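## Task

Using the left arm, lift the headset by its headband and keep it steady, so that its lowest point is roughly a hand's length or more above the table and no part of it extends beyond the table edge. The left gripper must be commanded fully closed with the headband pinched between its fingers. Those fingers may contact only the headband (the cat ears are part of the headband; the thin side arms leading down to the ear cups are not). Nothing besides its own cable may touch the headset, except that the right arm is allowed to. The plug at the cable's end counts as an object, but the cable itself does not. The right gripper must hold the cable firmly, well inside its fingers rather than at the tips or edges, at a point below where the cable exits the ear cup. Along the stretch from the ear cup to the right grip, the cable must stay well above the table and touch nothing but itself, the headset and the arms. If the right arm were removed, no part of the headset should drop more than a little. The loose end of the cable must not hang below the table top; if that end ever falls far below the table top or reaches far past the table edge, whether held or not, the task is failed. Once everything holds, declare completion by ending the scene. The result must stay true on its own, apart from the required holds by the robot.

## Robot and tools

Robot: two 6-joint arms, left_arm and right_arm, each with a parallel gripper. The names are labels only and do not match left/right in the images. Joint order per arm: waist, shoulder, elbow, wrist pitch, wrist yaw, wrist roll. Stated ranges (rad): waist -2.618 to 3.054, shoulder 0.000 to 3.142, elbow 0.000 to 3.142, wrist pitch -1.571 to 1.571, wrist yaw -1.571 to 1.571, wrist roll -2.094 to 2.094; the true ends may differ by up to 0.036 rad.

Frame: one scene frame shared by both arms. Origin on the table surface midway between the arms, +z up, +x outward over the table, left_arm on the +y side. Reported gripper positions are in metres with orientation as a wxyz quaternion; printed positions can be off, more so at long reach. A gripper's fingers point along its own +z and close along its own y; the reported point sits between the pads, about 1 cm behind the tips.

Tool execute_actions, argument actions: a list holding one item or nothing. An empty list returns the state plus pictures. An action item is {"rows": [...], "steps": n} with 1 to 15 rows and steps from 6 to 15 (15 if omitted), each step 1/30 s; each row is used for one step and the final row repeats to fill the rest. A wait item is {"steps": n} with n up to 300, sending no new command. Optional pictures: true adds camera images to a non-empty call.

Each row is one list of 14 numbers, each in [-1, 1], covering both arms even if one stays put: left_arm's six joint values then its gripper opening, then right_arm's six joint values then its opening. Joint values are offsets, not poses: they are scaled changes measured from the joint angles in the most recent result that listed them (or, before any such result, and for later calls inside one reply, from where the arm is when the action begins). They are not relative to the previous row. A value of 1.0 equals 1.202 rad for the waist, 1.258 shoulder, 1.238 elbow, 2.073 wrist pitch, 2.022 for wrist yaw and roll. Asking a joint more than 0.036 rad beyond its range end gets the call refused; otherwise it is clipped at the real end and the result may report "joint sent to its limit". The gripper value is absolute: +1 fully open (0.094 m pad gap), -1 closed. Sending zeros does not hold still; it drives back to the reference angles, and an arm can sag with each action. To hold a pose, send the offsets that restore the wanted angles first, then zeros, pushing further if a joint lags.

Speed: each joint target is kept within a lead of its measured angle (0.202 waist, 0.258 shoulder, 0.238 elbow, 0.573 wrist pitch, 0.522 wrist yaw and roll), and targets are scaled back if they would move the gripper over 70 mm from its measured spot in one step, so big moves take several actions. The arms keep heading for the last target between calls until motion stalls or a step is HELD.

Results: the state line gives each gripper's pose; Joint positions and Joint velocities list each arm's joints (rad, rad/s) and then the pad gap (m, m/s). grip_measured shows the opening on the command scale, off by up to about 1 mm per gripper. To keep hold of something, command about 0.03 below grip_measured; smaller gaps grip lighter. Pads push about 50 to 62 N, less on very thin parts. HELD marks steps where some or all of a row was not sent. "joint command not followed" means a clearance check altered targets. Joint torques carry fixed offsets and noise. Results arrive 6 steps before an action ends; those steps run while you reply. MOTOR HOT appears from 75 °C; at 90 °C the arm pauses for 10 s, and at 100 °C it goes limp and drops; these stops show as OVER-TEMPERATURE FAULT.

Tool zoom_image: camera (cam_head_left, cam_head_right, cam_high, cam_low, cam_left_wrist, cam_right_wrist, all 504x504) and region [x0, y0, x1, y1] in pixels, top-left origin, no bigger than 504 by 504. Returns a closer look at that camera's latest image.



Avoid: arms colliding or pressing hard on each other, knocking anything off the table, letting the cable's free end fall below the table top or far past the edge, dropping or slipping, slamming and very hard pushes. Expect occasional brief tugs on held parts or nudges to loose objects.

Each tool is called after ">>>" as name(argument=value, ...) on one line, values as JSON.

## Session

>>> execute_actions(actions=[])

Scene clock: 0.00 s of 4200.00 s.
left_arm: end_effector_position=(+0.5327, +0.4171, +0.2601) grip_measured=+1.000 end_effector_quat_wxyz=(-0.432, +0.769, -0.396, +0.254) | right_arm: end_effector_position=(+0.3590, -0.5182, +0.2798) grip_measured=+1.000 end_effector_quat_wxyz=(+0.399, +0.827, +0.252, +0.305)
Joint positions: left_arm=[ 0.122  1.765  1.556 -0.335 -0.273 -1.789  0.094] | right_arm=[-0.899  1.44   1.29  -0.372 -0.091  1.877  0.094]
Joint velocities: left_arm=[-0.012 -0.012  0.007  0.007  0.007 -0.007  0.   ] | right_arm=[-0.007 -0.007  0.002  0.007  0.007  0.007  0.   ]
Joint torques (N m, as the arm reports them, + toward a larger angle): no reading
Motor temperatures (°C, as the motors report them): left_arm=[27 25 25 31 28 27] | right_arm=[27 27 26 27 26 26]

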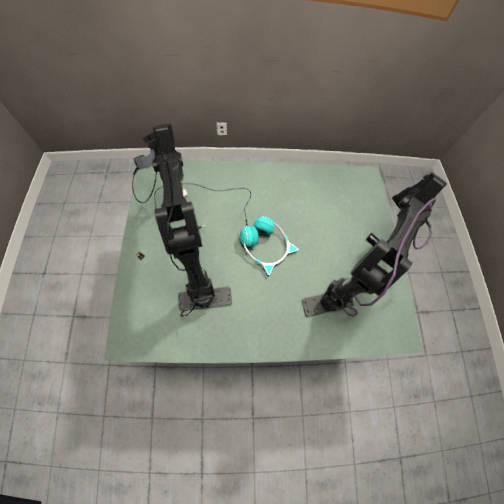

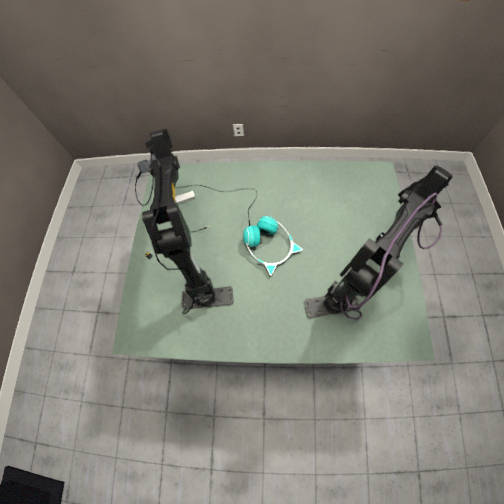

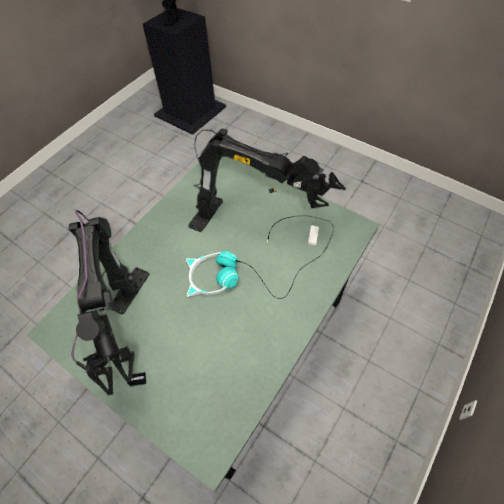

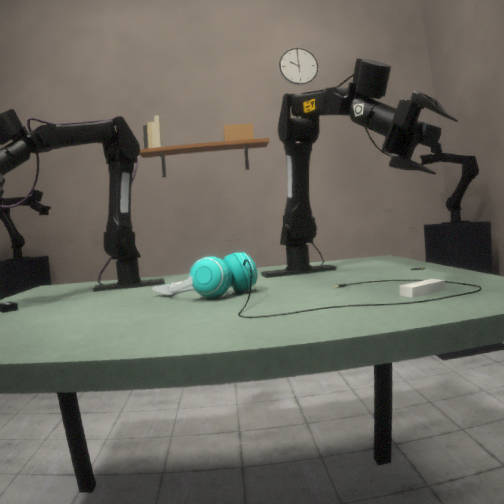

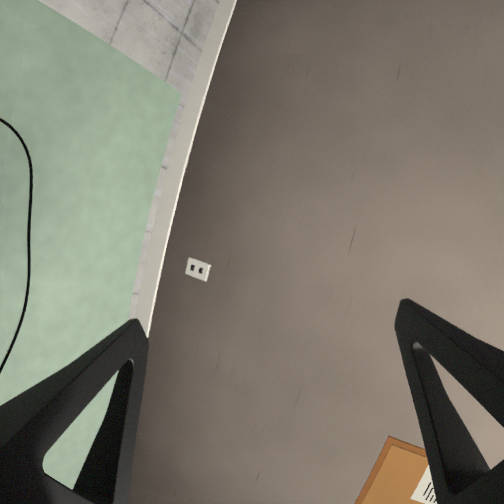

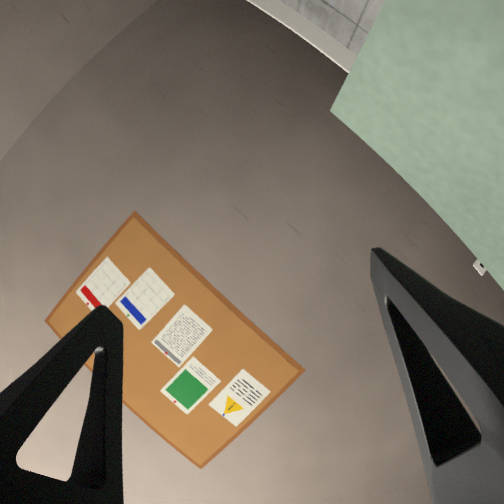

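>>> execute_actions(actions=[{"rows":[[-0.975,0,0.01,-0.426,0.135,0.885,1,0,0,0,0,0,0,1]],"steps":15}])

>>> execute_actions(actions=[{"steps":32}], pictures=true)

Scene clock: 2.07 s of 4200.00 s.
left_arm: end_effector_position=(+0.4924, +0.2624, +0.1801) grip_measured=+1.000 end_effector_quat_wxyz=(+0.264, -0.614, +0.731, -0.138) | right_arm: end_effector_position=(+0.3590, -0.5182, +0.2798) grip_measured=+1.000 end_effector_quat_wxyz=(+0.399, +0.827, +0.252, +0.305)
Joint positions: left_arm=[-0.126  1.767  1.557 -0.767 -0.124 -1.362  0.094] | right_arm=[-0.899  1.44   1.29  -0.372 -0.091  1.877  0.094]
Joint velocities: left_arm=[-1.096  0.007 -0.012 -1.502  0.344  1.56   0.   ] | right_arm=[-0.007 -0.002 -0.002 -0.007 -0.022  0.022  0.   ]
Joint torques (N m, as the arm reports them, + toward a larger angle): left_arm=[ -0.71 -10.55   8.41   1.43  -0.02   0.07] | right_arm=[-0.09 -5.77  8.78  1.94  0.    0.  ]
Motor temperatures (°C, as the motors report them): left_arm=[27 26 26 32 28 27] | right_arm=[27 27 26 27 26 26]
Steps of this call (steps 1 to 53: nothing new was sent; steps 54 to 62: the first 9 steps of this action). Readings (joint positions):
54: left_arm=[0.116 1.765 1.557 -0.359 -0.261 -1.753] | right_arm=[-0.899 1.440 1.290 -0.372 -0.091 1.877]
55: left_arm=[0.103 1.764 1.557 -0.404 -0.244 -1.707] | right_arm=[-0.899 1.440 1.290 -0.372 -0.091 1.877]
57: left_arm=[0.052 1.765 1.557 -0.504 -0.207 -1.613] | right_arm=[-0.899 1.440 1.290 -0.372 -0.091 1.877]
61: left_arm=[-0.087 1.767 1.557 -0.715 -0.138 -1.416] | right_arm=[-0.899 1.440 1.290 -0.372 -0.091 1.877]
62: the state above

Scene clock: 3.13 s of 4200.00 s.
left_arm: end_effector_position=(+0.2477, -0.0484, +0.1394) grip_measured=+1.000 end_effector_quat_wxyz=(+0.066, +0.440, +0.895, -0.037) | right_arm: end_effector_position=(+0.3590, -0.5182, +0.2798) grip_measured=+1.000 end_effector_quat_wxyz=(+0.399, +0.827, +0.252, +0.305)
Joint positions: left_arm=[-1.049  1.767  1.557 -1.209  0.007 -0.012  0.094] | right_arm=[-0.899  1.44   1.29  -0.372 -0.091  1.877  0.094]
Joint velocities: left_arm=[-0.002 -0.022  0.007 -0.037  0.022  0.022  0.   ] | right_arm=[-0.002 -0.007 -0.012 -0.022 -0.066  0.007  0.   ]
Joint torques (N m, as the arm reports them, + toward a larger angle): left_arm=[-0.01 -9.91  8.03  0.67 -0.11  0.08] | right_arm=[ 0.07 -5.78  8.79  1.94 -0.02  0.01]
Motor temperatures (°C, as the motors report them): left_arm=[27 26 26 32 28 27] | right_arm=[27 27 26 27 26 26]
Kept back: nothing.
Steps of this call (steps 1 to 6: the last 6 steps of your previous action; steps 7 to 32: the robot went on to your last target). Readings (joint positions):
1: left_arm=[-0.166 1.767 1.557 -0.817 -0.111 -1.304] | right_arm=[-0.899 1.440 1.290 -0.372 -0.091 1.877]
2: left_arm=[-0.209 1.767 1.557 -0.864 -0.098 -1.243] | right_arm=[-0.899 1.440 1.290 -0.372 -0.091 1.877]
4: left_arm=[-0.303 1.767 1.557 -0.948 -0.076 -1.108] | right_arm=[-0.899 1.440 1.290 -0.372 -0.091 1.877]
8: left_arm=[-0.524 1.767 1.557 -1.070 -0.044 -0.798] | right_arm=[-0.899 1.440 1.290 -0.372 -0.091 1.877]
32: the state above

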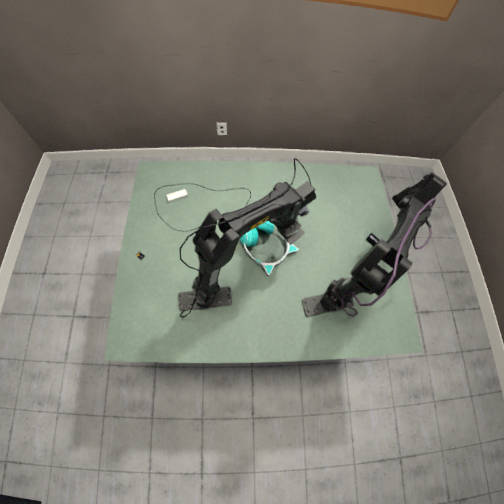

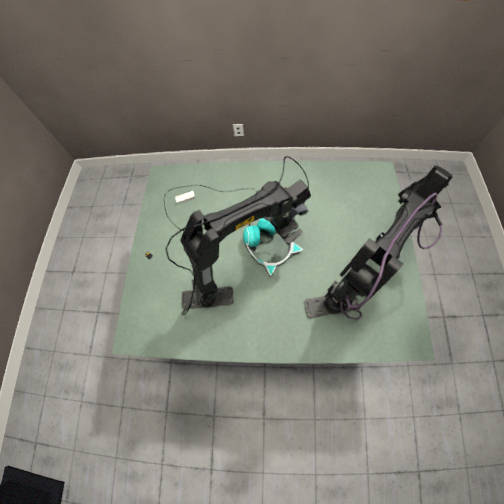

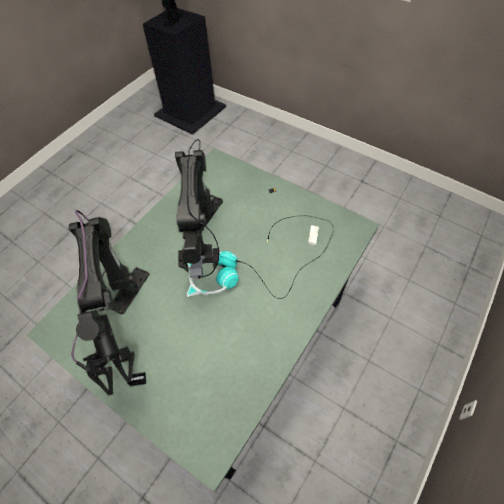

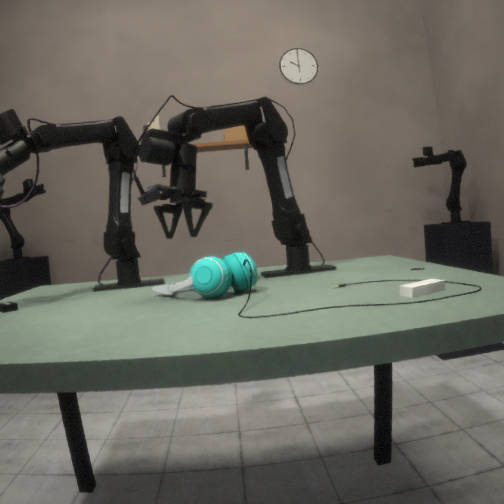

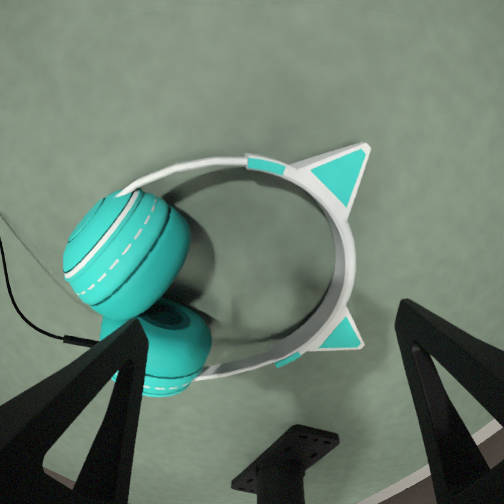

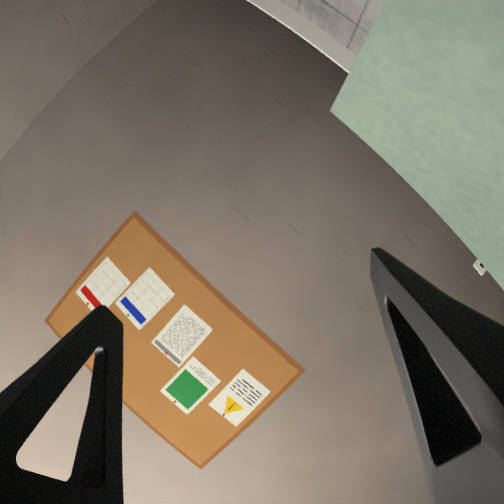

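>>> execute_actions(actions=[{"rows":[[-0.04,0,0.01,0,0,-0.025,1,0,0,0,0,0,0,1],[-0.08,0,0.01,0,0,-0.05,1,0,0,0,0,0,0,1],[-0.122,0,0.01,0,0,-0.073,1,0,0,0,0,0,0,1],[-0.122,0,0.01,0,0,-0.073,1,0,0,0,0,0,0,1],[-0.122,0.005,-0.03,0.015,0,-0.073,1,0,0,0,0,0,0,1],[-0.122,0.01,-0.07,0.03,0,-0.073,1,0,0,0,0,0,0,1],[-0.122,0.015,-0.11,0.045,0,-0.073,1,0,0,0,0,0,0,1],[-0.122,0.02,-0.145,0.06,0,-0.073,1,0,0,0,0,0,0,1],[-0.122,0.03,-0.177,0.077,0,-0.073,1,0,0,0,0,0,0,1]],"steps":15}])

>>> execute_actions(actions=[{"steps":12}], pictures=true)

Scene clock: 4.17 s of 4200.00 s.
left_arm: end_effector_position=(+0.1928, -0.0728, +0.1086) grip_measured=+1.000 end_effector_quat_wxyz=(+0.045, +0.464, +0.884, -0.037) | right_arm: end_effector_position=(+0.3590, -0.5182, +0.2798) grip_measured=+1.000 end_effector_quat_wxyz=(+0.399, +0.827, +0.252, +0.305)
Joint positions: left_arm=[-1.215  1.77   1.442 -1.127  0.01  -0.125  0.094] | right_arm=[-0.899  1.44   1.29  -0.372 -0.091  1.877  0.094]
Joint velocities: left_arm=[ 0.012  0.125 -1.277  0.608 -0.007 -0.227  0.   ] | right_arm=[-0.007  0.007  0.002 -0.022 -0.037 -0.125  0.   ]
Joint torques (N m, as the arm reports them, + toward a larger angle): left_arm=[ 1.24 -6.9   4.34  0.46 -0.1  -0.09] | right_arm=[ 0.01 -5.87  8.74  1.96  0.    0.  ]
Motor temperatures (°C, as the motors report them): left_arm=[27 26 27 32 28 27] | right_arm=[27 28 26 27 26 26]
Steps of this call (steps 1 to 15: the robot went on to your last target; steps 16 to 22: nothing new was sent; steps 23 to 31: the first 9 steps of this action). Readings (joint positions):
23: left_arm=[-1.053 1.767 1.557 -1.210 0.005 -0.014] | right_arm=[-0.899 1.440 1.290 -0.372 -0.091 1.877]
24: left_arm=[-1.065 1.767 1.557 -1.210 0.003 -0.031] | right_arm=[-0.899 1.440 1.290 -0.372 -0.091 1.877]
26: left_arm=[-1.120 1.767 1.557 -1.210 -0.002 -0.073] | right_arm=[-0.899 1.440 1.290 -0.372 -0.091 1.877]
30: left_arm=[-1.212 1.767 1.485 -1.149 0.009 -0.118] | right_arm=[-0.899 1.440 1.290 -0.372 -0.091 1.877]
31: the state above

Scene clock: 4.57 s of 4200.00 s.
left_arm: end_effector_position=(+0.1887, -0.0553, +0.0645) grip_measured=+1.000 end_effector_quat_wxyz=(+0.005, +0.447, +0.894, -0.009) | right_arm: end_effector_position=(+0.3590, -0.5182, +0.2798) grip_measured=+1.000 end_effector_quat_wxyz=(+0.399, +0.827, +0.252, +0.305)
Joint positions: left_arm=[-1.201  1.823  1.337 -1.067  0.01  -0.15   0.094] | right_arm=[-0.899  1.44   1.29  -0.372 -0.091  1.877  0.094]
Joint velocities: left_arm=[-0.022  0.012 -0.022  0.051  0.022 -0.081  0.   ] | right_arm=[-0.002  0.002  0.007 -0.066 -0.037 -0.037  0.   ]
Joint torques (N m, as the arm reports them, + toward a larger angle): left_arm=[  0.42 -11.57   6.66   0.59  -0.06  -0.09] | right_arm=[-0.01 -5.81  8.7   1.93  0.    0.02]
Motor temperatures (°C, as the motors report them): left_arm=[27 27 27 32 28 27] | right_arm=[27 28 26 27 26 26]
Kept back: nothing.
Steps of this call (steps 1 to 6: the last 6 steps of your previous action; steps 7 to 12: the robot went on to your last target). Readings (joint positions):
1: left_arm=[-1.213 1.777 1.404 -1.113 0.010 -0.130] | right_arm=[-0.899 1.440 1.290 -0.372 -0.091 1.877]
2: left_arm=[-1.210 1.790 1.376 -1.107 0.010 -0.134] | right_arm=[-0.899 1.440 1.290 -0.372 -0.091 1.877]
4: left_arm=[-1.204 1.816 1.344 -1.099 0.010 -0.141] | right_arm=[-0.899 1.440 1.290 -0.372 -0.091 1.877]
8: left_arm=[-1.201 1.824 1.337 -1.080 0.010 -0.147] | right_arm=[-0.899 1.440 1.290 -0.372 -0.091 1.877]
12: the state above

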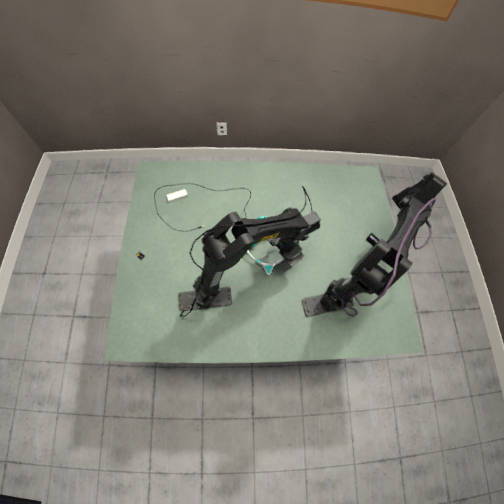

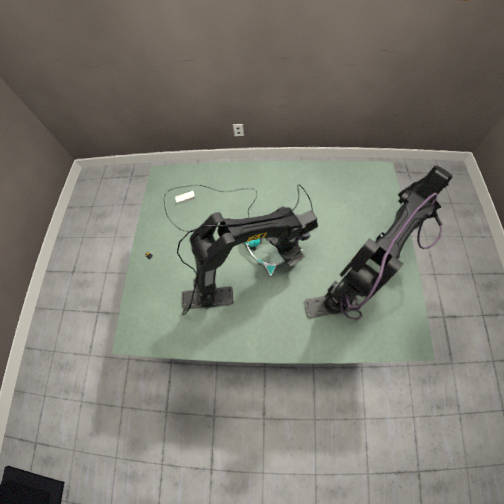

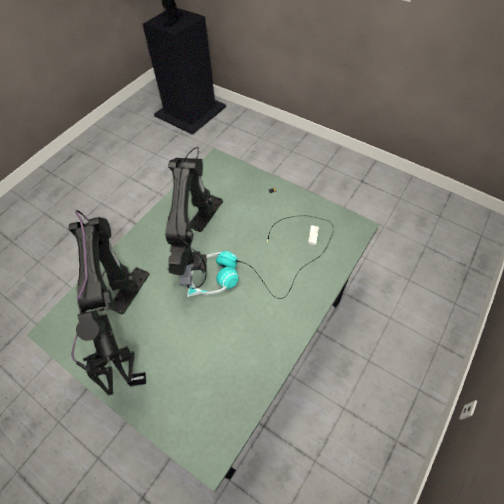

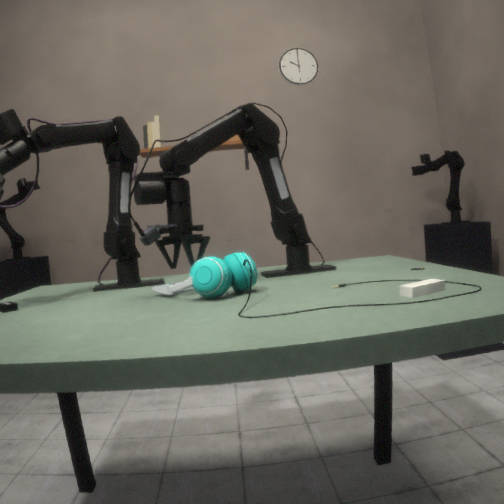

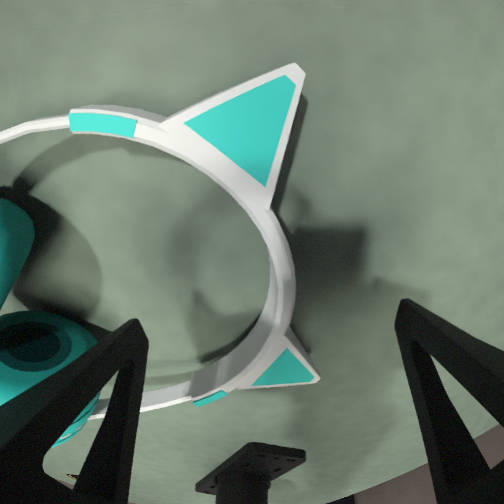

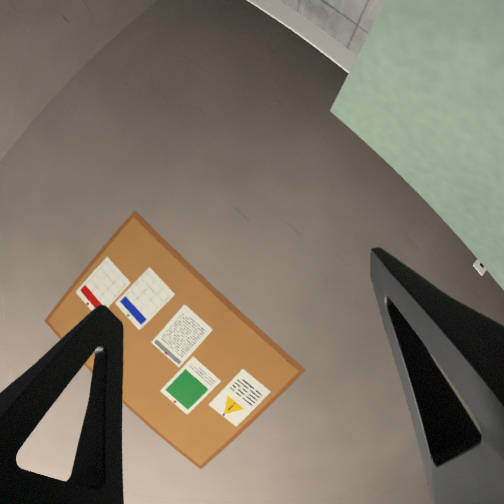

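>>> execute_actions(actions=[{"rows":[[0,0.01,-0.025,0.02,0,0,1,0,0,0,0,0,0,1],[0,0.02,-0.05,0.04,0,0,1,0,0,0,0,0,0,1],[0,0.03,-0.075,0.065,0,0,1,0,0,0,0,0,0,1],[0,0.036,-0.1,0.085,0,0,1,0,0,0,0,0,0,1]],"steps":12}])

>>> execute_actions(actions=[{"steps":12}], pictures=true)

Scene clock: 5.17 s of 4200.00 s.
left_arm: end_effector_position=(+0.1874, -0.0529, +0.0361) grip_measured=+1.000 end_effector_quat_wxyz=(+0.003, +0.446, +0.895, -0.008) | right_arm: end_effector_position=(+0.3590, -0.5182, +0.2798) grip_measured=+1.000 end_effector_quat_wxyz=(+0.399, +0.827, +0.252, +0.305)
Joint positions: left_arm=[-1.201  1.848  1.251 -0.959  0.01  -0.152  0.094] | right_arm=[-0.899  1.44   1.29  -0.372 -0.091  1.877  0.094]
Joint velocities: left_arm=[ 0.007  0.354 -0.481  0.418  0.022  0.007  0.   ] | right_arm=[-0.012  0.002 -0.017  0.081 -0.022  0.022  0.   ]
Joint torques (N m, as the arm reports them, + toward a larger angle): left_arm=[  0.   -10.13   5.59   0.65  -0.03   0.01] | right_arm=[ 0.03 -5.82  8.73  1.94 -0.02  0.02]
Motor temperatures (°C, as the motors report them): left_arm=[27 27 27 32 28 27] | right_arm=[27 28 27 28 26 26]
Steps of this call (steps 1 to 12: the robot went on to your last target; steps 13 to 18: the first 6 steps of this action). Readings (joint positions):
13: left_arm=[-1.201 1.823 1.335 -1.056 0.010 -0.152] | right_arm=[-0.899 1.440 1.290 -0.372 -0.091 1.877]
14: left_arm=[-1.201 1.823 1.328 -1.045 0.010 -0.152] | right_arm=[-0.899 1.440 1.290 -0.372 -0.091 1.877]
16: left_arm=[-1.201 1.829 1.291 -0.996 0.010 -0.152] | right_arm=[-0.899 1.440 1.290 -0.372 -0.091 1.877]
18: the state above

Scene clock: 5.57 s of 4200.00 s.
left_arm: end_effector_position=(+0.1873, -0.0525, +0.0187) grip_measured=+1.000 end_effector_quat_wxyz=(-0.001, +0.446, +0.895, -0.006) | right_arm: end_effector_position=(+0.3590, -0.5182, +0.2798) grip_measured=+1.000 end_effector_quat_wxyz=(+0.399, +0.827, +0.252, +0.305)
Joint positions: left_arm=[-1.201  1.88   1.22  -0.905  0.01  -0.152  0.094] | right_arm=[-0.899  1.44   1.29  -0.372 -0.091  1.877  0.094]
Joint velocities: left_arm=[ 0.002 -0.007  0.007 -0.007 -0.022 -0.022  0.   ] | right_arm=[ 0.007 -0.002  0.022  0.022 -0.066 -0.022  0.   ]
Joint torques (N m, as the arm reports them, + toward a larger angle): left_arm=[ -0.05 -11.26   5.66   0.55  -0.04   0.03] | right_arm=[ 0.02 -5.8   8.78  1.95 -0.02  0.01]
Motor temperatures (°C, as the motors report them): left_arm=[27 27 27 32 28 27] | right_arm=[27 28 27 28 26 26]
Kept back: nothing.
Steps of this call (steps 1 to 6: the last 6 steps of your previous action; steps 7 to 12: the robot went on to your last target). Readings (joint positions):
1: left_arm=[-1.201 1.860 1.238 -0.950 0.010 -0.152] | right_arm=[-0.899 1.440 1.290 -0.372 -0.091 1.877]
2: left_arm=[-1.201 1.870 1.228 -0.943 0.010 -0.152] | right_arm=[-0.899 1.440 1.290 -0.372 -0.091 1.877]
4: left_arm=[-1.201 1.880 1.220 -0.933 0.010 -0.152] | right_arm=[-0.899 1.440 1.290 -0.372 -0.091 1.877]
8: left_arm=[-1.201 1.880 1.220 -0.913 0.010 -0.152] | right_arm=[-0.899 1.440 1.290 -0.372 -0.091 1.877]
12: the state above

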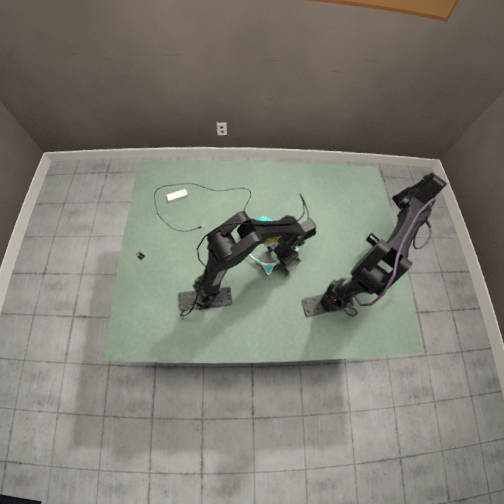

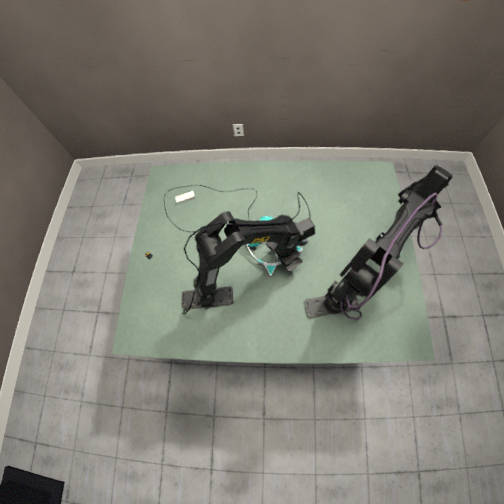

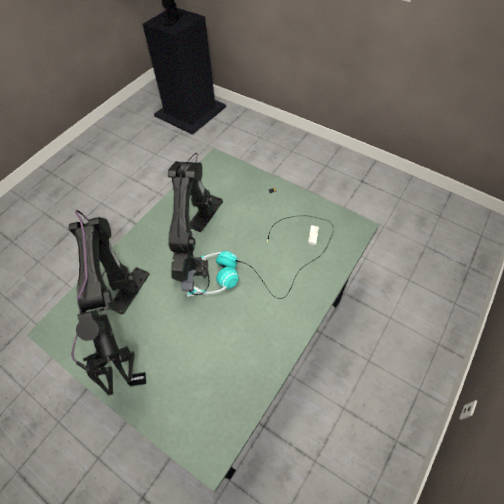

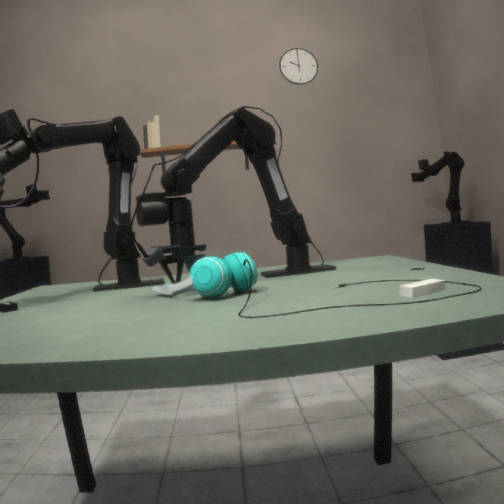

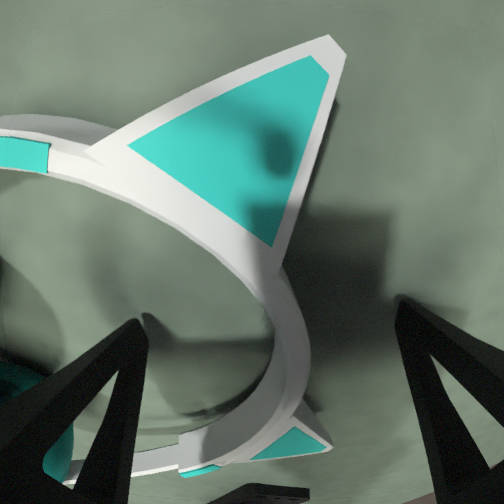

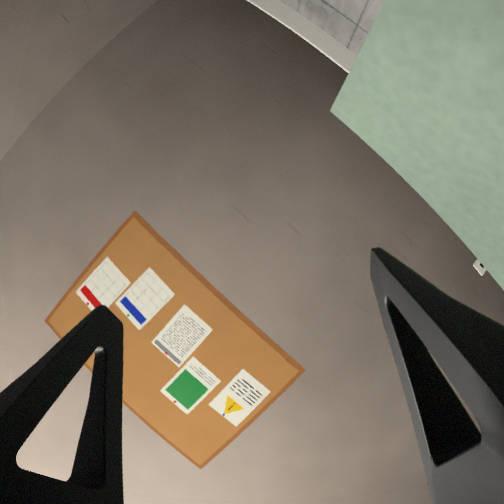

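>>> execute_actions(actions=[{"rows":[[0,-0.025,0.01,0,0,0,0.6,0,0,0,0,0,0,1],[0,-0.025,0.01,0,0,0,0.2,0,0,0,0,0,0,1],[0,-0.025,0.01,0,0,0,-0.3,0,0,0,0,0,0,1],[0,-0.025,0.01,0,0,0,-1,0,0,0,0,0,0,1]],"steps":15}])

>>> execute_actions(actions=[{"steps":15}], pictures=true)

Scene clock: 6.20 s of 4200.00 s.
left_arm: end_effector_position=(+0.1887, -0.0511, +0.0236) grip_measured=-0.824 end_effector_quat_wxyz=(+0.006, +0.444, +0.896, -0.003) | right_arm: end_effector_position=(+0.3590, -0.5182, +0.2798) grip_measured=+1.000 end_effector_quat_wxyz=(+0.399, +0.827, +0.252, +0.305)
Joint positions: left_arm=[-1.202  1.864  1.22  -0.914 -0.002 -0.158  0.008] | right_arm=[-0.899  1.44   1.29  -0.372 -0.091  1.877  0.094]
Joint velocities: left_arm=[ 0.002 -0.076  0.002  0.081 -0.11  -0.051  0.01 ] | right_arm=[ 0.002  0.002 -0.012 -0.022 -0.007  0.051  0.   ]
Joint torques (N m, as the arm reports them, + toward a larger angle): left_arm=[ -0.04 -11.08   7.43   0.44   0.28   0.05] | right_arm=[ 0.01 -5.86  8.79  1.94 -0.01  0.01]
Motor temperatures (°C, as the motors report them): left_arm=[27 27 27 32 28 27] | right_arm=[27 28 27 28 26 26]
Steps of this call (steps 1 to 10: the robot went on to your last target; steps 11 to 19: the first 9 steps of this action). Readings (joint positions):
11: left_arm=[-1.201 1.880 1.220 -0.901 0.010 -0.152] | right_arm=[-0.899 1.440 1.290 -0.372 -0.091 1.877]
12: left_arm=[-1.201 1.878 1.220 -0.901 0.010 -0.152] | right_arm=[-0.899 1.440 1.290 -0.372 -0.091 1.877]
14: left_arm=[-1.201 1.873 1.220 -0.901 0.010 -0.152] | right_arm=[-0.899 1.440 1.290 -0.372 -0.091 1.877]
18: left_arm=[-1.202 1.866 1.220 -0.914 0.002 -0.158] | right_arm=[-0.899 1.440 1.290 -0.372 -0.091 1.877]
19: the state above

Scene clock: 6.70 s of 4200.00 s.
left_arm: end_effector_position=(+0.1891, -0.0514, +0.0250) grip_measured=-0.823 end_effector_quat_wxyz=(+0.008, +0.444, +0.896, -0.003) | right_arm: end_effector_position=(+0.3590, -0.5182, +0.2798) grip_measured=+1.000 end_effector_quat_wxyz=(+0.399, +0.827, +0.252, +0.305)
Joint positions: left_arm=[-1.202  1.86   1.22  -0.913 -0.004 -0.158  0.008] | right_arm=[-0.899  1.44   1.29  -0.372 -0.091  1.877  0.094]
Joint velocities: left_arm=[ 0.002 -0.012 -0.007 -0.037 -0.022 -0.022  0.001] | right_arm=[-0.012  0.007 -0.012 -0.007  0.037 -0.007  0.   ]
Joint torques (N m, as the arm reports them, + toward a larger angle): left_arm=[  0.01 -10.95   7.43   0.56   0.13   0.07] | right_arm=[-0.01 -5.83  8.78  1.95  0.    0.  ]
Motor temperatures (°C, as the motors report them): left_arm=[27 27 27 32 28 27] | right_arm=[27 28 27 28 26 26]
Kept back: nothing.
Steps of this call (steps 1 to 6: the last 6 steps of your previous action; steps 7 to 15: the robot went on to your last target). Readings (joint positions):
1: left_arm=[-1.202 1.862 1.220 -0.913 -0.003 -0.158] | right_arm=[-0.899 1.440 1.290 -0.372 -0.091 1.877]
2: left_arm=[-1.202 1.860 1.220 -0.913 -0.003 -0.158] | right_arm=[-0.899 1.440 1.290 -0.372 -0.091 1.877]
4: left_arm=[-1.202 1.860 1.220 -0.913 -0.004 -0.158] | right_arm=[-0.899 1.440 1.290 -0.372 -0.091 1.877]
8: left_arm=[-1.202 1.860 1.220 -0.913 -0.004 -0.158] | right_arm=[-0.899 1.440 1.290 -0.372 -0.091 1.877]
15: the state above
All arms were judged still, so your last target was given up. Only a new action makes them travel on or press farther. Fingers that are still opening or closing keep moving.

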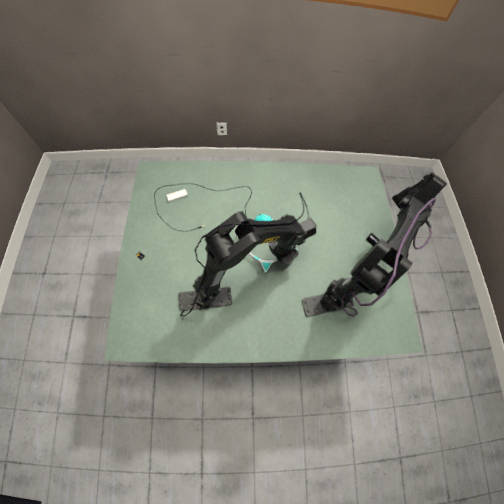

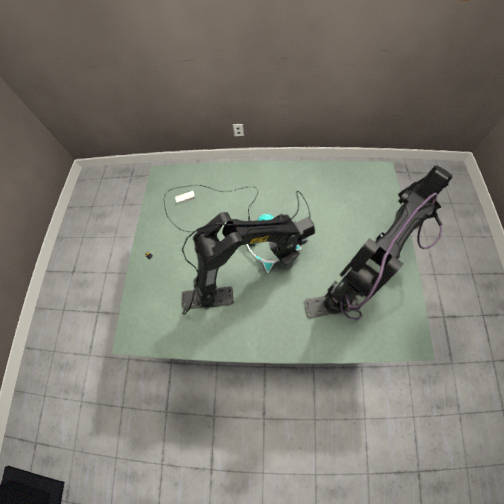

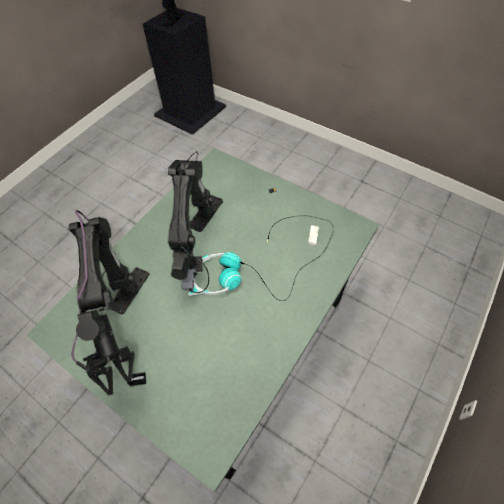

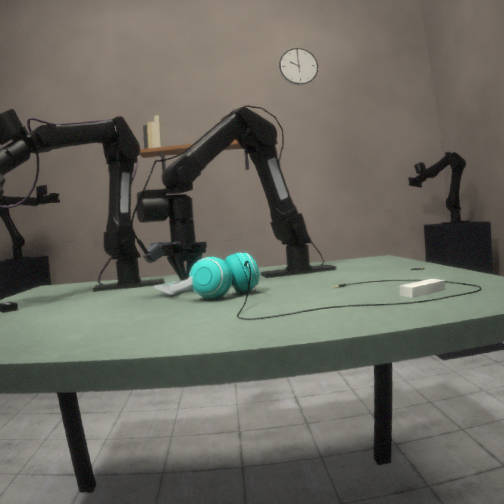

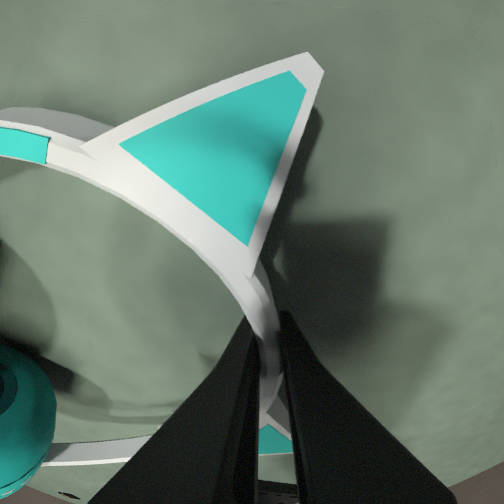

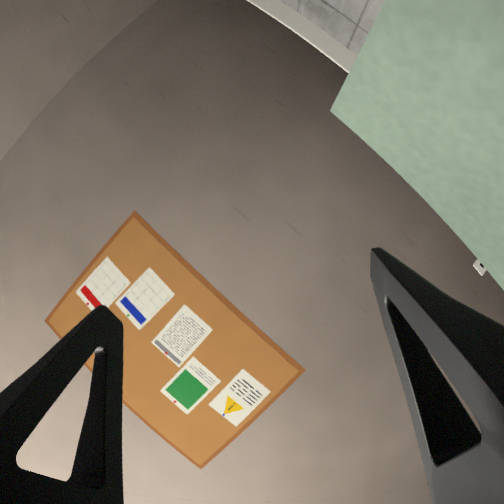

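>>> execute_actions(actions=[{"rows":[[0,-0.04,0.01,0,0,0,-1,0,0,0,0,0,0,1],[0,-0.07,0.02,0,0,0,-1,0,0,0,0,0,0,1],[0,-0.10,0.05,-0.01,0,0,-1,0,0,0,0,0,0,1],[0,-0.11,0.09,-0.03,0,0,-1,0,0,0,0,0,0,1],[0,-0.11,0.14,-0.05,0,0,-1,0,0,0,0,0,0,1],[0.01,-0.11,0.19,-0.07,0,0,-1,0,0,0,0,0,0,1],[0.03,-0.11,0.24,-0.09,0,0,-1,0,0,0,0,0,0,1],[0.05,-0.11,0.29,-0.11,0,0,-1,0,0,0,0,0,0,1],[0.07,-0.11,0.34,-0.13,0,-0.02,-1,0,0,0,0,0,0,1],[0.09,-0.11,0.39,-0.145,0,-0.04,-1,0,0,0,0,0,0,1],[0.11,-0.11,0.44,-0.16,0,-0.06,-1,0,0,0,0,0,0,1],[0.13,-0.11,0.48,-0.17,0,-0.08,-1,0,0,0,0,0,0,1],[0.15,-0.11,0.52,-0.18,0,-0.1,-1,0,0,0,0,0,0,1],[0.17,-0.11,0.55,-0.19,0,-0.12,-1,0,0,0,0,0,0,1]],"steps":15}])

>>> execute_actions(actions=[{"steps":12}], pictures=true)

Scene clock: 7.77 s of 4200.00 s.
left_arm: end_effector_position=(+0.2118, -0.0882, +0.1180) grip_measured=-0.834 end_effector_quat_wxyz=(+0.079, +0.431, +0.896, -0.068) | right_arm: end_effector_position=(+0.3590, -0.5182, +0.2798) grip_measured=+1.000 end_effector_quat_wxyz=(+0.399, +0.827, +0.252, +0.305)
Joint positions: left_arm=[-1.183  1.769  1.463 -1.057  0.021 -0.164  0.008] | right_arm=[-0.899  1.44   1.29  -0.372 -0.091  1.877  0.094]
Joint velocities: left_arm=[ 0.354 -0.027  1.726 -0.52   0.125 -0.11  -0.   ] | right_arm=[-0.007  0.012 -0.007 -0.051 -0.066 -0.051  0.   ]
Joint torques (N m, as the arm reports them, + toward a larger angle): left_arm=[  2.25 -13.43   9.66   0.67  -0.46  -0.09] | right_arm=[-0.03 -5.8   8.76  1.94  0.    0.02]
Motor temperatures (°C, as the motors report them): left_arm=[27 28 27 31 28 27] | right_arm=[27 28 27 28 26 26]
Steps of this call (steps 1 to 23: nothing new was sent; steps 24 to 32: the first 9 steps of this action). Readings (joint positions):
24: left_arm=[-1.202 1.857 1.220 -0.913 -0.004 -0.158] | right_arm=[-0.899 1.440 1.290 -0.372 -0.091 1.877]
25: left_arm=[-1.202 1.847 1.220 -0.915 -0.006 -0.158] | right_arm=[-0.899 1.440 1.290 -0.372 -0.091 1.877]
27: left_arm=[-1.202 1.809 1.232 -0.940 -0.009 -0.158] | right_arm=[-0.899 1.440 1.290 -0.372 -0.091 1.877]
31: left_arm=[-1.194 1.770 1.404 -1.038 0.018 -0.161] | right_arm=[-0.899 1.440 1.290 -0.372 -0.091 1.877]
32: the state above

Scene clock: 8.17 s of 4200.00 s.
left_arm: end_effector_position=(+0.2940, -0.0662, +0.2553) grip_measured=-0.834 end_effector_quat_wxyz=(+0.186, +0.235, +0.944, -0.138) | right_arm: end_effector_position=(+0.3590, -0.5182, +0.2798) grip_measured=+1.000 end_effector_quat_wxyz=(+0.399, +0.827, +0.252, +0.305)
Joint positions: left_arm=[-0.982  1.721  1.878 -1.261  0.011 -0.372  0.008] | right_arm=[-0.899  1.44   1.29  -0.372 -0.091  1.877  0.094]
Joint velocities: left_arm=[-0.081  0.002  0.002 -0.432  0.037 -0.242 -0.   ] | right_arm=[-0.002 -0.022  0.002  0.007  0.022  0.022  0.   ]
Joint torques (N m, as the arm reports them, + toward a larger angle): left_arm=[-0.72 -9.21  9.05  1.51 -0.17  0.06] | right_arm=[ 0.01 -5.76  8.79  1.95  0.    0.02]
Motor temperatures (°C, as the motors report them): left_arm=[27 28 28 32 28 27] | right_arm=[27 28 27 28 26 26]
Kept back: nothing.
Steps of this call (steps 1 to 6: the last 6 steps of your previous action; steps 7 to 12: the robot went on to your last target). Readings (joint positions):
1: left_arm=[-1.168 1.767 1.523 -1.075 0.027 -0.173] | right_arm=[-0.899 1.440 1.290 -0.372 -0.091 1.877]
2: left_arm=[-1.149 1.767 1.582 -1.094 0.032 -0.187] | right_arm=[-0.899 1.440 1.290 -0.372 -0.091 1.877]
4: left_arm=[-1.102 1.767 1.696 -1.134 0.033 -0.227] | right_arm=[-0.899 1.440 1.290 -0.372 -0.091 1.877]
8: left_arm=[-1.001 1.747 1.858 -1.204 0.025 -0.324] | right_arm=[-0.899 1.440 1.290 -0.372 -0.091 1.877]
12: the state above

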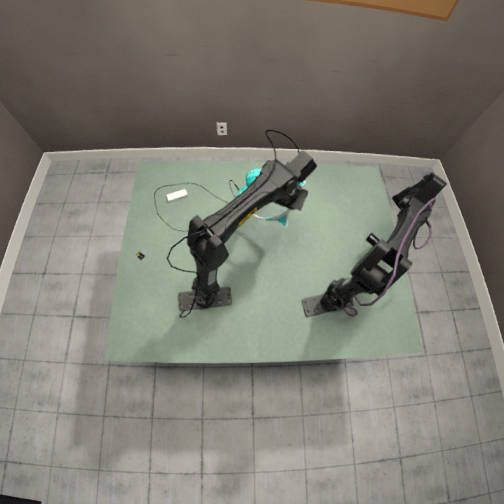

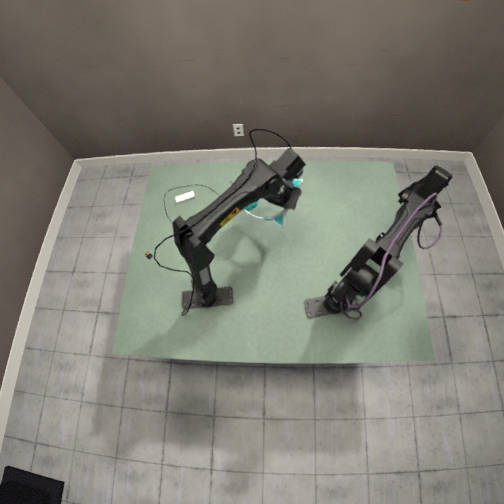

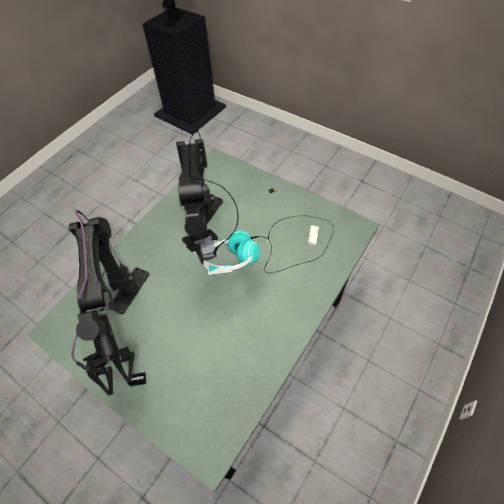

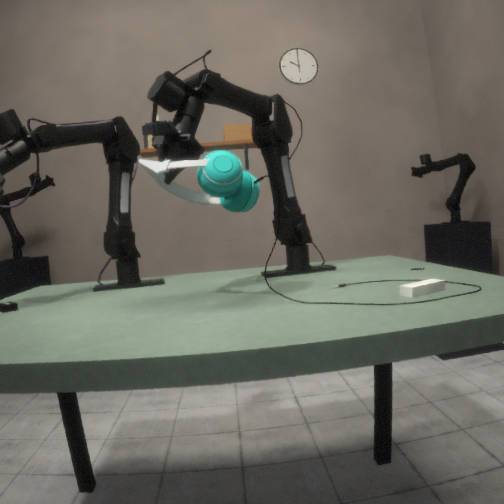

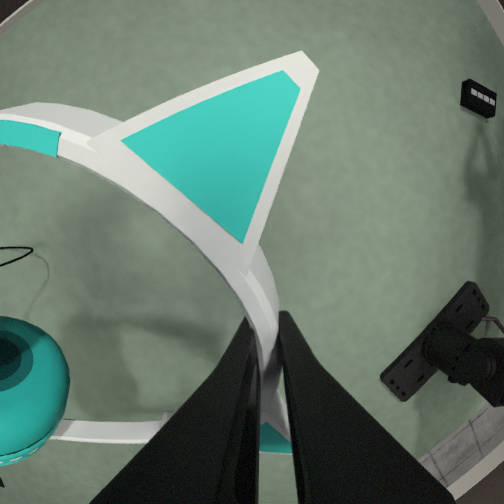

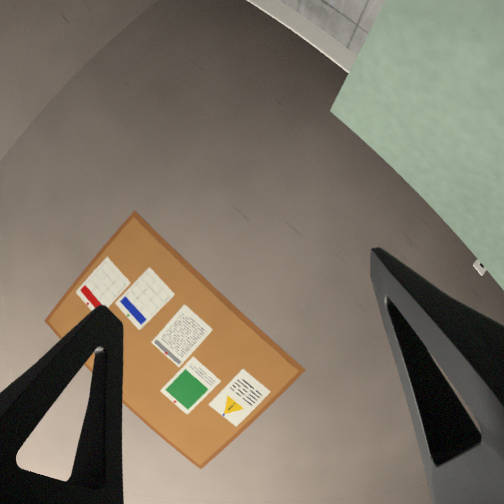

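>>> execute_actions(actions=[{"rows":[[0.02,-0.015,0.01,0.03,0,-0.02,-1,0,0,0,0,0,0,1],[0.04,-0.03,0.01,0.06,0,-0.05,-1,0,0,0,0,0,0,1],[0.06,-0.045,0.015,0.09,0,-0.09,-1,0,0,0,0,0,0,1],[0.08,-0.06,0.02,0.12,0,-0.13,-1,0,0,0,0,0,0,1],[0.10,-0.075,0.02,0.15,0,-0.17,-1,0,0,0,0,0,0,1],[0.12,-0.09,0.025,0.18,0,-0.21,-1,0,0,0,0,0,0,1],[0.14,-0.105,0.03,0.21,0,-0.25,-1,0,0,0,0,0,0,1],[0.16,-0.12,0.03,0.24,0,-0.29,-1,0,0,0,0,0,0,1],[0.18,-0.135,0.035,0.265,0,-0.33,-1,0,0,0,0,0,0,1],[0.20,-0.15,0.04,0.29,0,-0.37,-1,0,0,0,0,0,0,1],[0.22,-0.165,0.04,0.31,0,-0.41,-1,0,0,0,0,0,0,1],[0.24,-0.18,0.045,0.33,0,-0.45,-1,0,-0.1,-0.2,0.1,0,-0.3,1],[0.26,-0.19,0.05,0.35,0,-0.5,-1,0,-0.2,-0.4,0.2,0,-0.6,1],[0.28,-0.2,0.05,0.37,0,-0.55,-1,0,-0.3,-0.6,0.27,0.045,-0.93,1],[0.30,-0.21,0.05,0.39,0,-0.59,-1,0.3,-0.35,-0.68,0.27,0.045,-0.93,1]],"steps":15}])

>>> execute_actions(actions=[{"steps":25}], pictures=true)

Scene clock: 9.27 s of 4200.00 s.
left_arm: end_effector_position=(+0.3612, -0.0525, +0.3141) grip_measured=-0.834 end_effector_quat_wxyz=(+0.273, +0.013, +0.928, -0.255) | right_arm: end_effector_position=(+0.3590, -0.5182, +0.2798) grip_measured=+1.000 end_effector_quat_wxyz=(+0.399, +0.827, +0.252, +0.305)
Joint positions: left_arm=[-0.835  1.659  1.878 -1.025  0.039 -0.699  0.008] | right_arm=[-0.899  1.44   1.29  -0.372 -0.091  1.877  0.094]
Joint velocities: left_arm=[ 0.608 -0.398 -0.012  1.033  0.066 -1.399 -0.   ] | right_arm=[ 0.002  0.002 -0.002  0.007 -0.051 -0.066  0.   ]
Joint torques (N m, as the arm reports them, + toward a larger angle): left_arm=[ -0.11 -12.3    9.67   2.1   -0.22   0.12] | right_arm=[-0.02 -5.73  8.74  1.95 -0.02  0.01]
Motor temperatures (°C, as the motors report them): left_arm=[27 28 28 32 28 27] | right_arm=[27 28 27 28 26 26]
Steps of this call (steps 1 to 24: the robot went on to your last target; steps 25 to 33: the first 9 steps of this action). Readings (joint positions):
25: left_arm=[-0.989 1.730 1.878 -1.304 0.019 -0.406] | right_arm=[-0.899 1.440 1.290 -0.372 -0.091 1.877]
26: left_arm=[-0.982 1.729 1.878 -1.286 0.025 -0.417] | right_arm=[-0.899 1.440 1.290 -0.372 -0.091 1.877]
28: left_arm=[-0.951 1.720 1.878 -1.219 0.036 -0.477] | right_arm=[-0.899 1.440 1.290 -0.372 -0.091 1.877]
32: left_arm=[-0.858 1.674 1.878 -1.061 0.039 -0.651] | right_arm=[-0.899 1.440 1.290 -0.372 -0.091 1.877]
33: the state above

Scene clock: 10.10 s of 4200.00 s.
left_arm: end_effector_position=(+0.4165, +0.0250, +0.5147) grip_measured=-0.834 end_effector_quat_wxyz=(+0.343, -0.363, +0.643, -0.581) | right_arm: end_effector_position=(+0.3300, -0.3516, +0.1509) grip_measured=+1.000 end_effector_quat_wxyz=(+0.534, +0.188, +0.821, -0.071)
Joint positions: left_arm=[-0.626  1.478  1.902 -0.514  0.022 -1.55   0.008] | right_arm=[-0.54   1.01   0.418  0.158 -0.009  0.089  0.094]
Joint velocities: left_arm=[-0.017 -0.017 -0.027 -0.11   0.037 -0.125 -0.   ] | right_arm=[ 0.007 -0.002 -0.002  0.037  0.11  -0.535  0.   ]
Joint torques (N m, as the arm reports them, + toward a larger angle): left_arm=[ 0.28 -8.48 10.3   2.92 -0.14 -0.01] | right_arm=[ 0.17 -2.86 11.35  2.25  0.11 -0.06]
Motor temperatures (°C, as the motors report them): left_arm=[27 28 28 32 28 27] | right_arm=[27 28 27 28 26 26]
Kept back: nothing.
Steps of this call (steps 1 to 6: the last 6 steps of your previous action; steps 7 to 25: the robot went on to your last target). Readings (joint positions):
1: left_arm=[-0.815 1.644 1.878 -0.989 0.039 -0.748] | right_arm=[-0.899 1.440 1.290 -0.372 -0.091 1.877]
2: left_arm=[-0.795 1.629 1.878 -0.954 0.039 -0.798] | right_arm=[-0.899 1.440 1.290 -0.372 -0.091 1.877]
4: left_arm=[-0.757 1.601 1.878 -0.890 0.039 -0.903] | right_arm=[-0.899 1.376 1.168 -0.240 -0.092 1.702]
8: left_arm=[-0.683 1.550 1.878 -0.768 0.037 -1.118] | right_arm=[-0.770 1.112 0.836 -0.025 -0.025 1.354]
25: the state above

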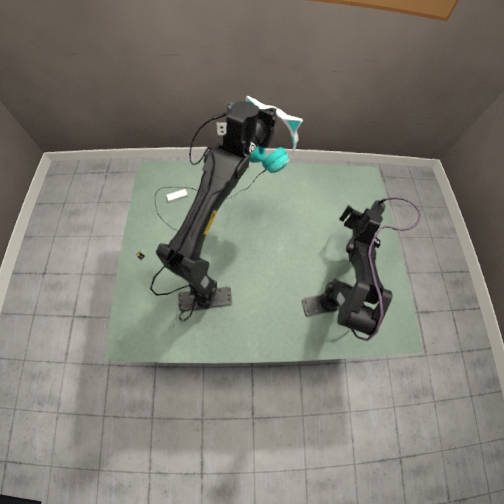

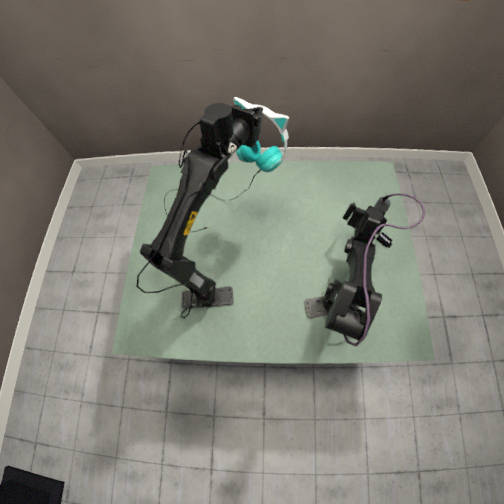

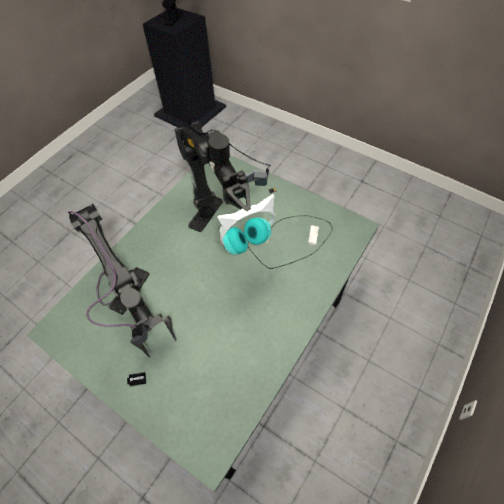

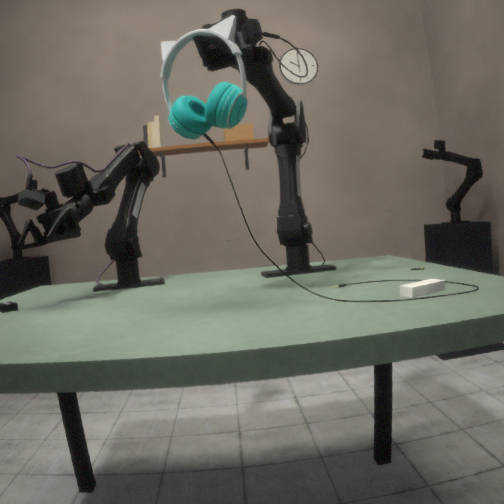

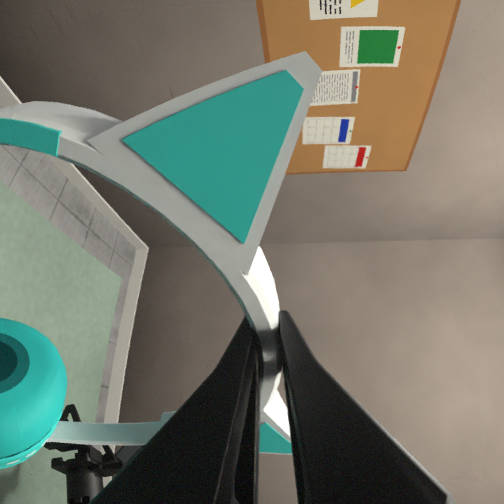

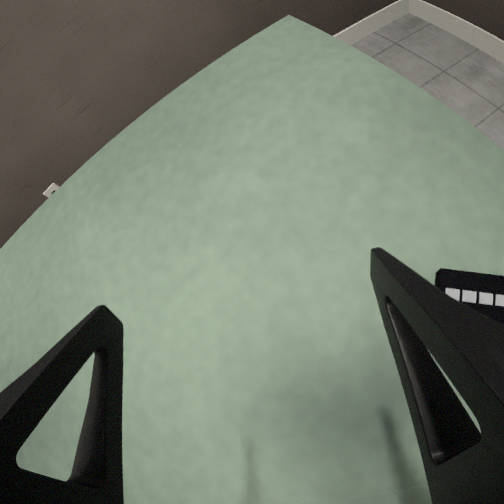

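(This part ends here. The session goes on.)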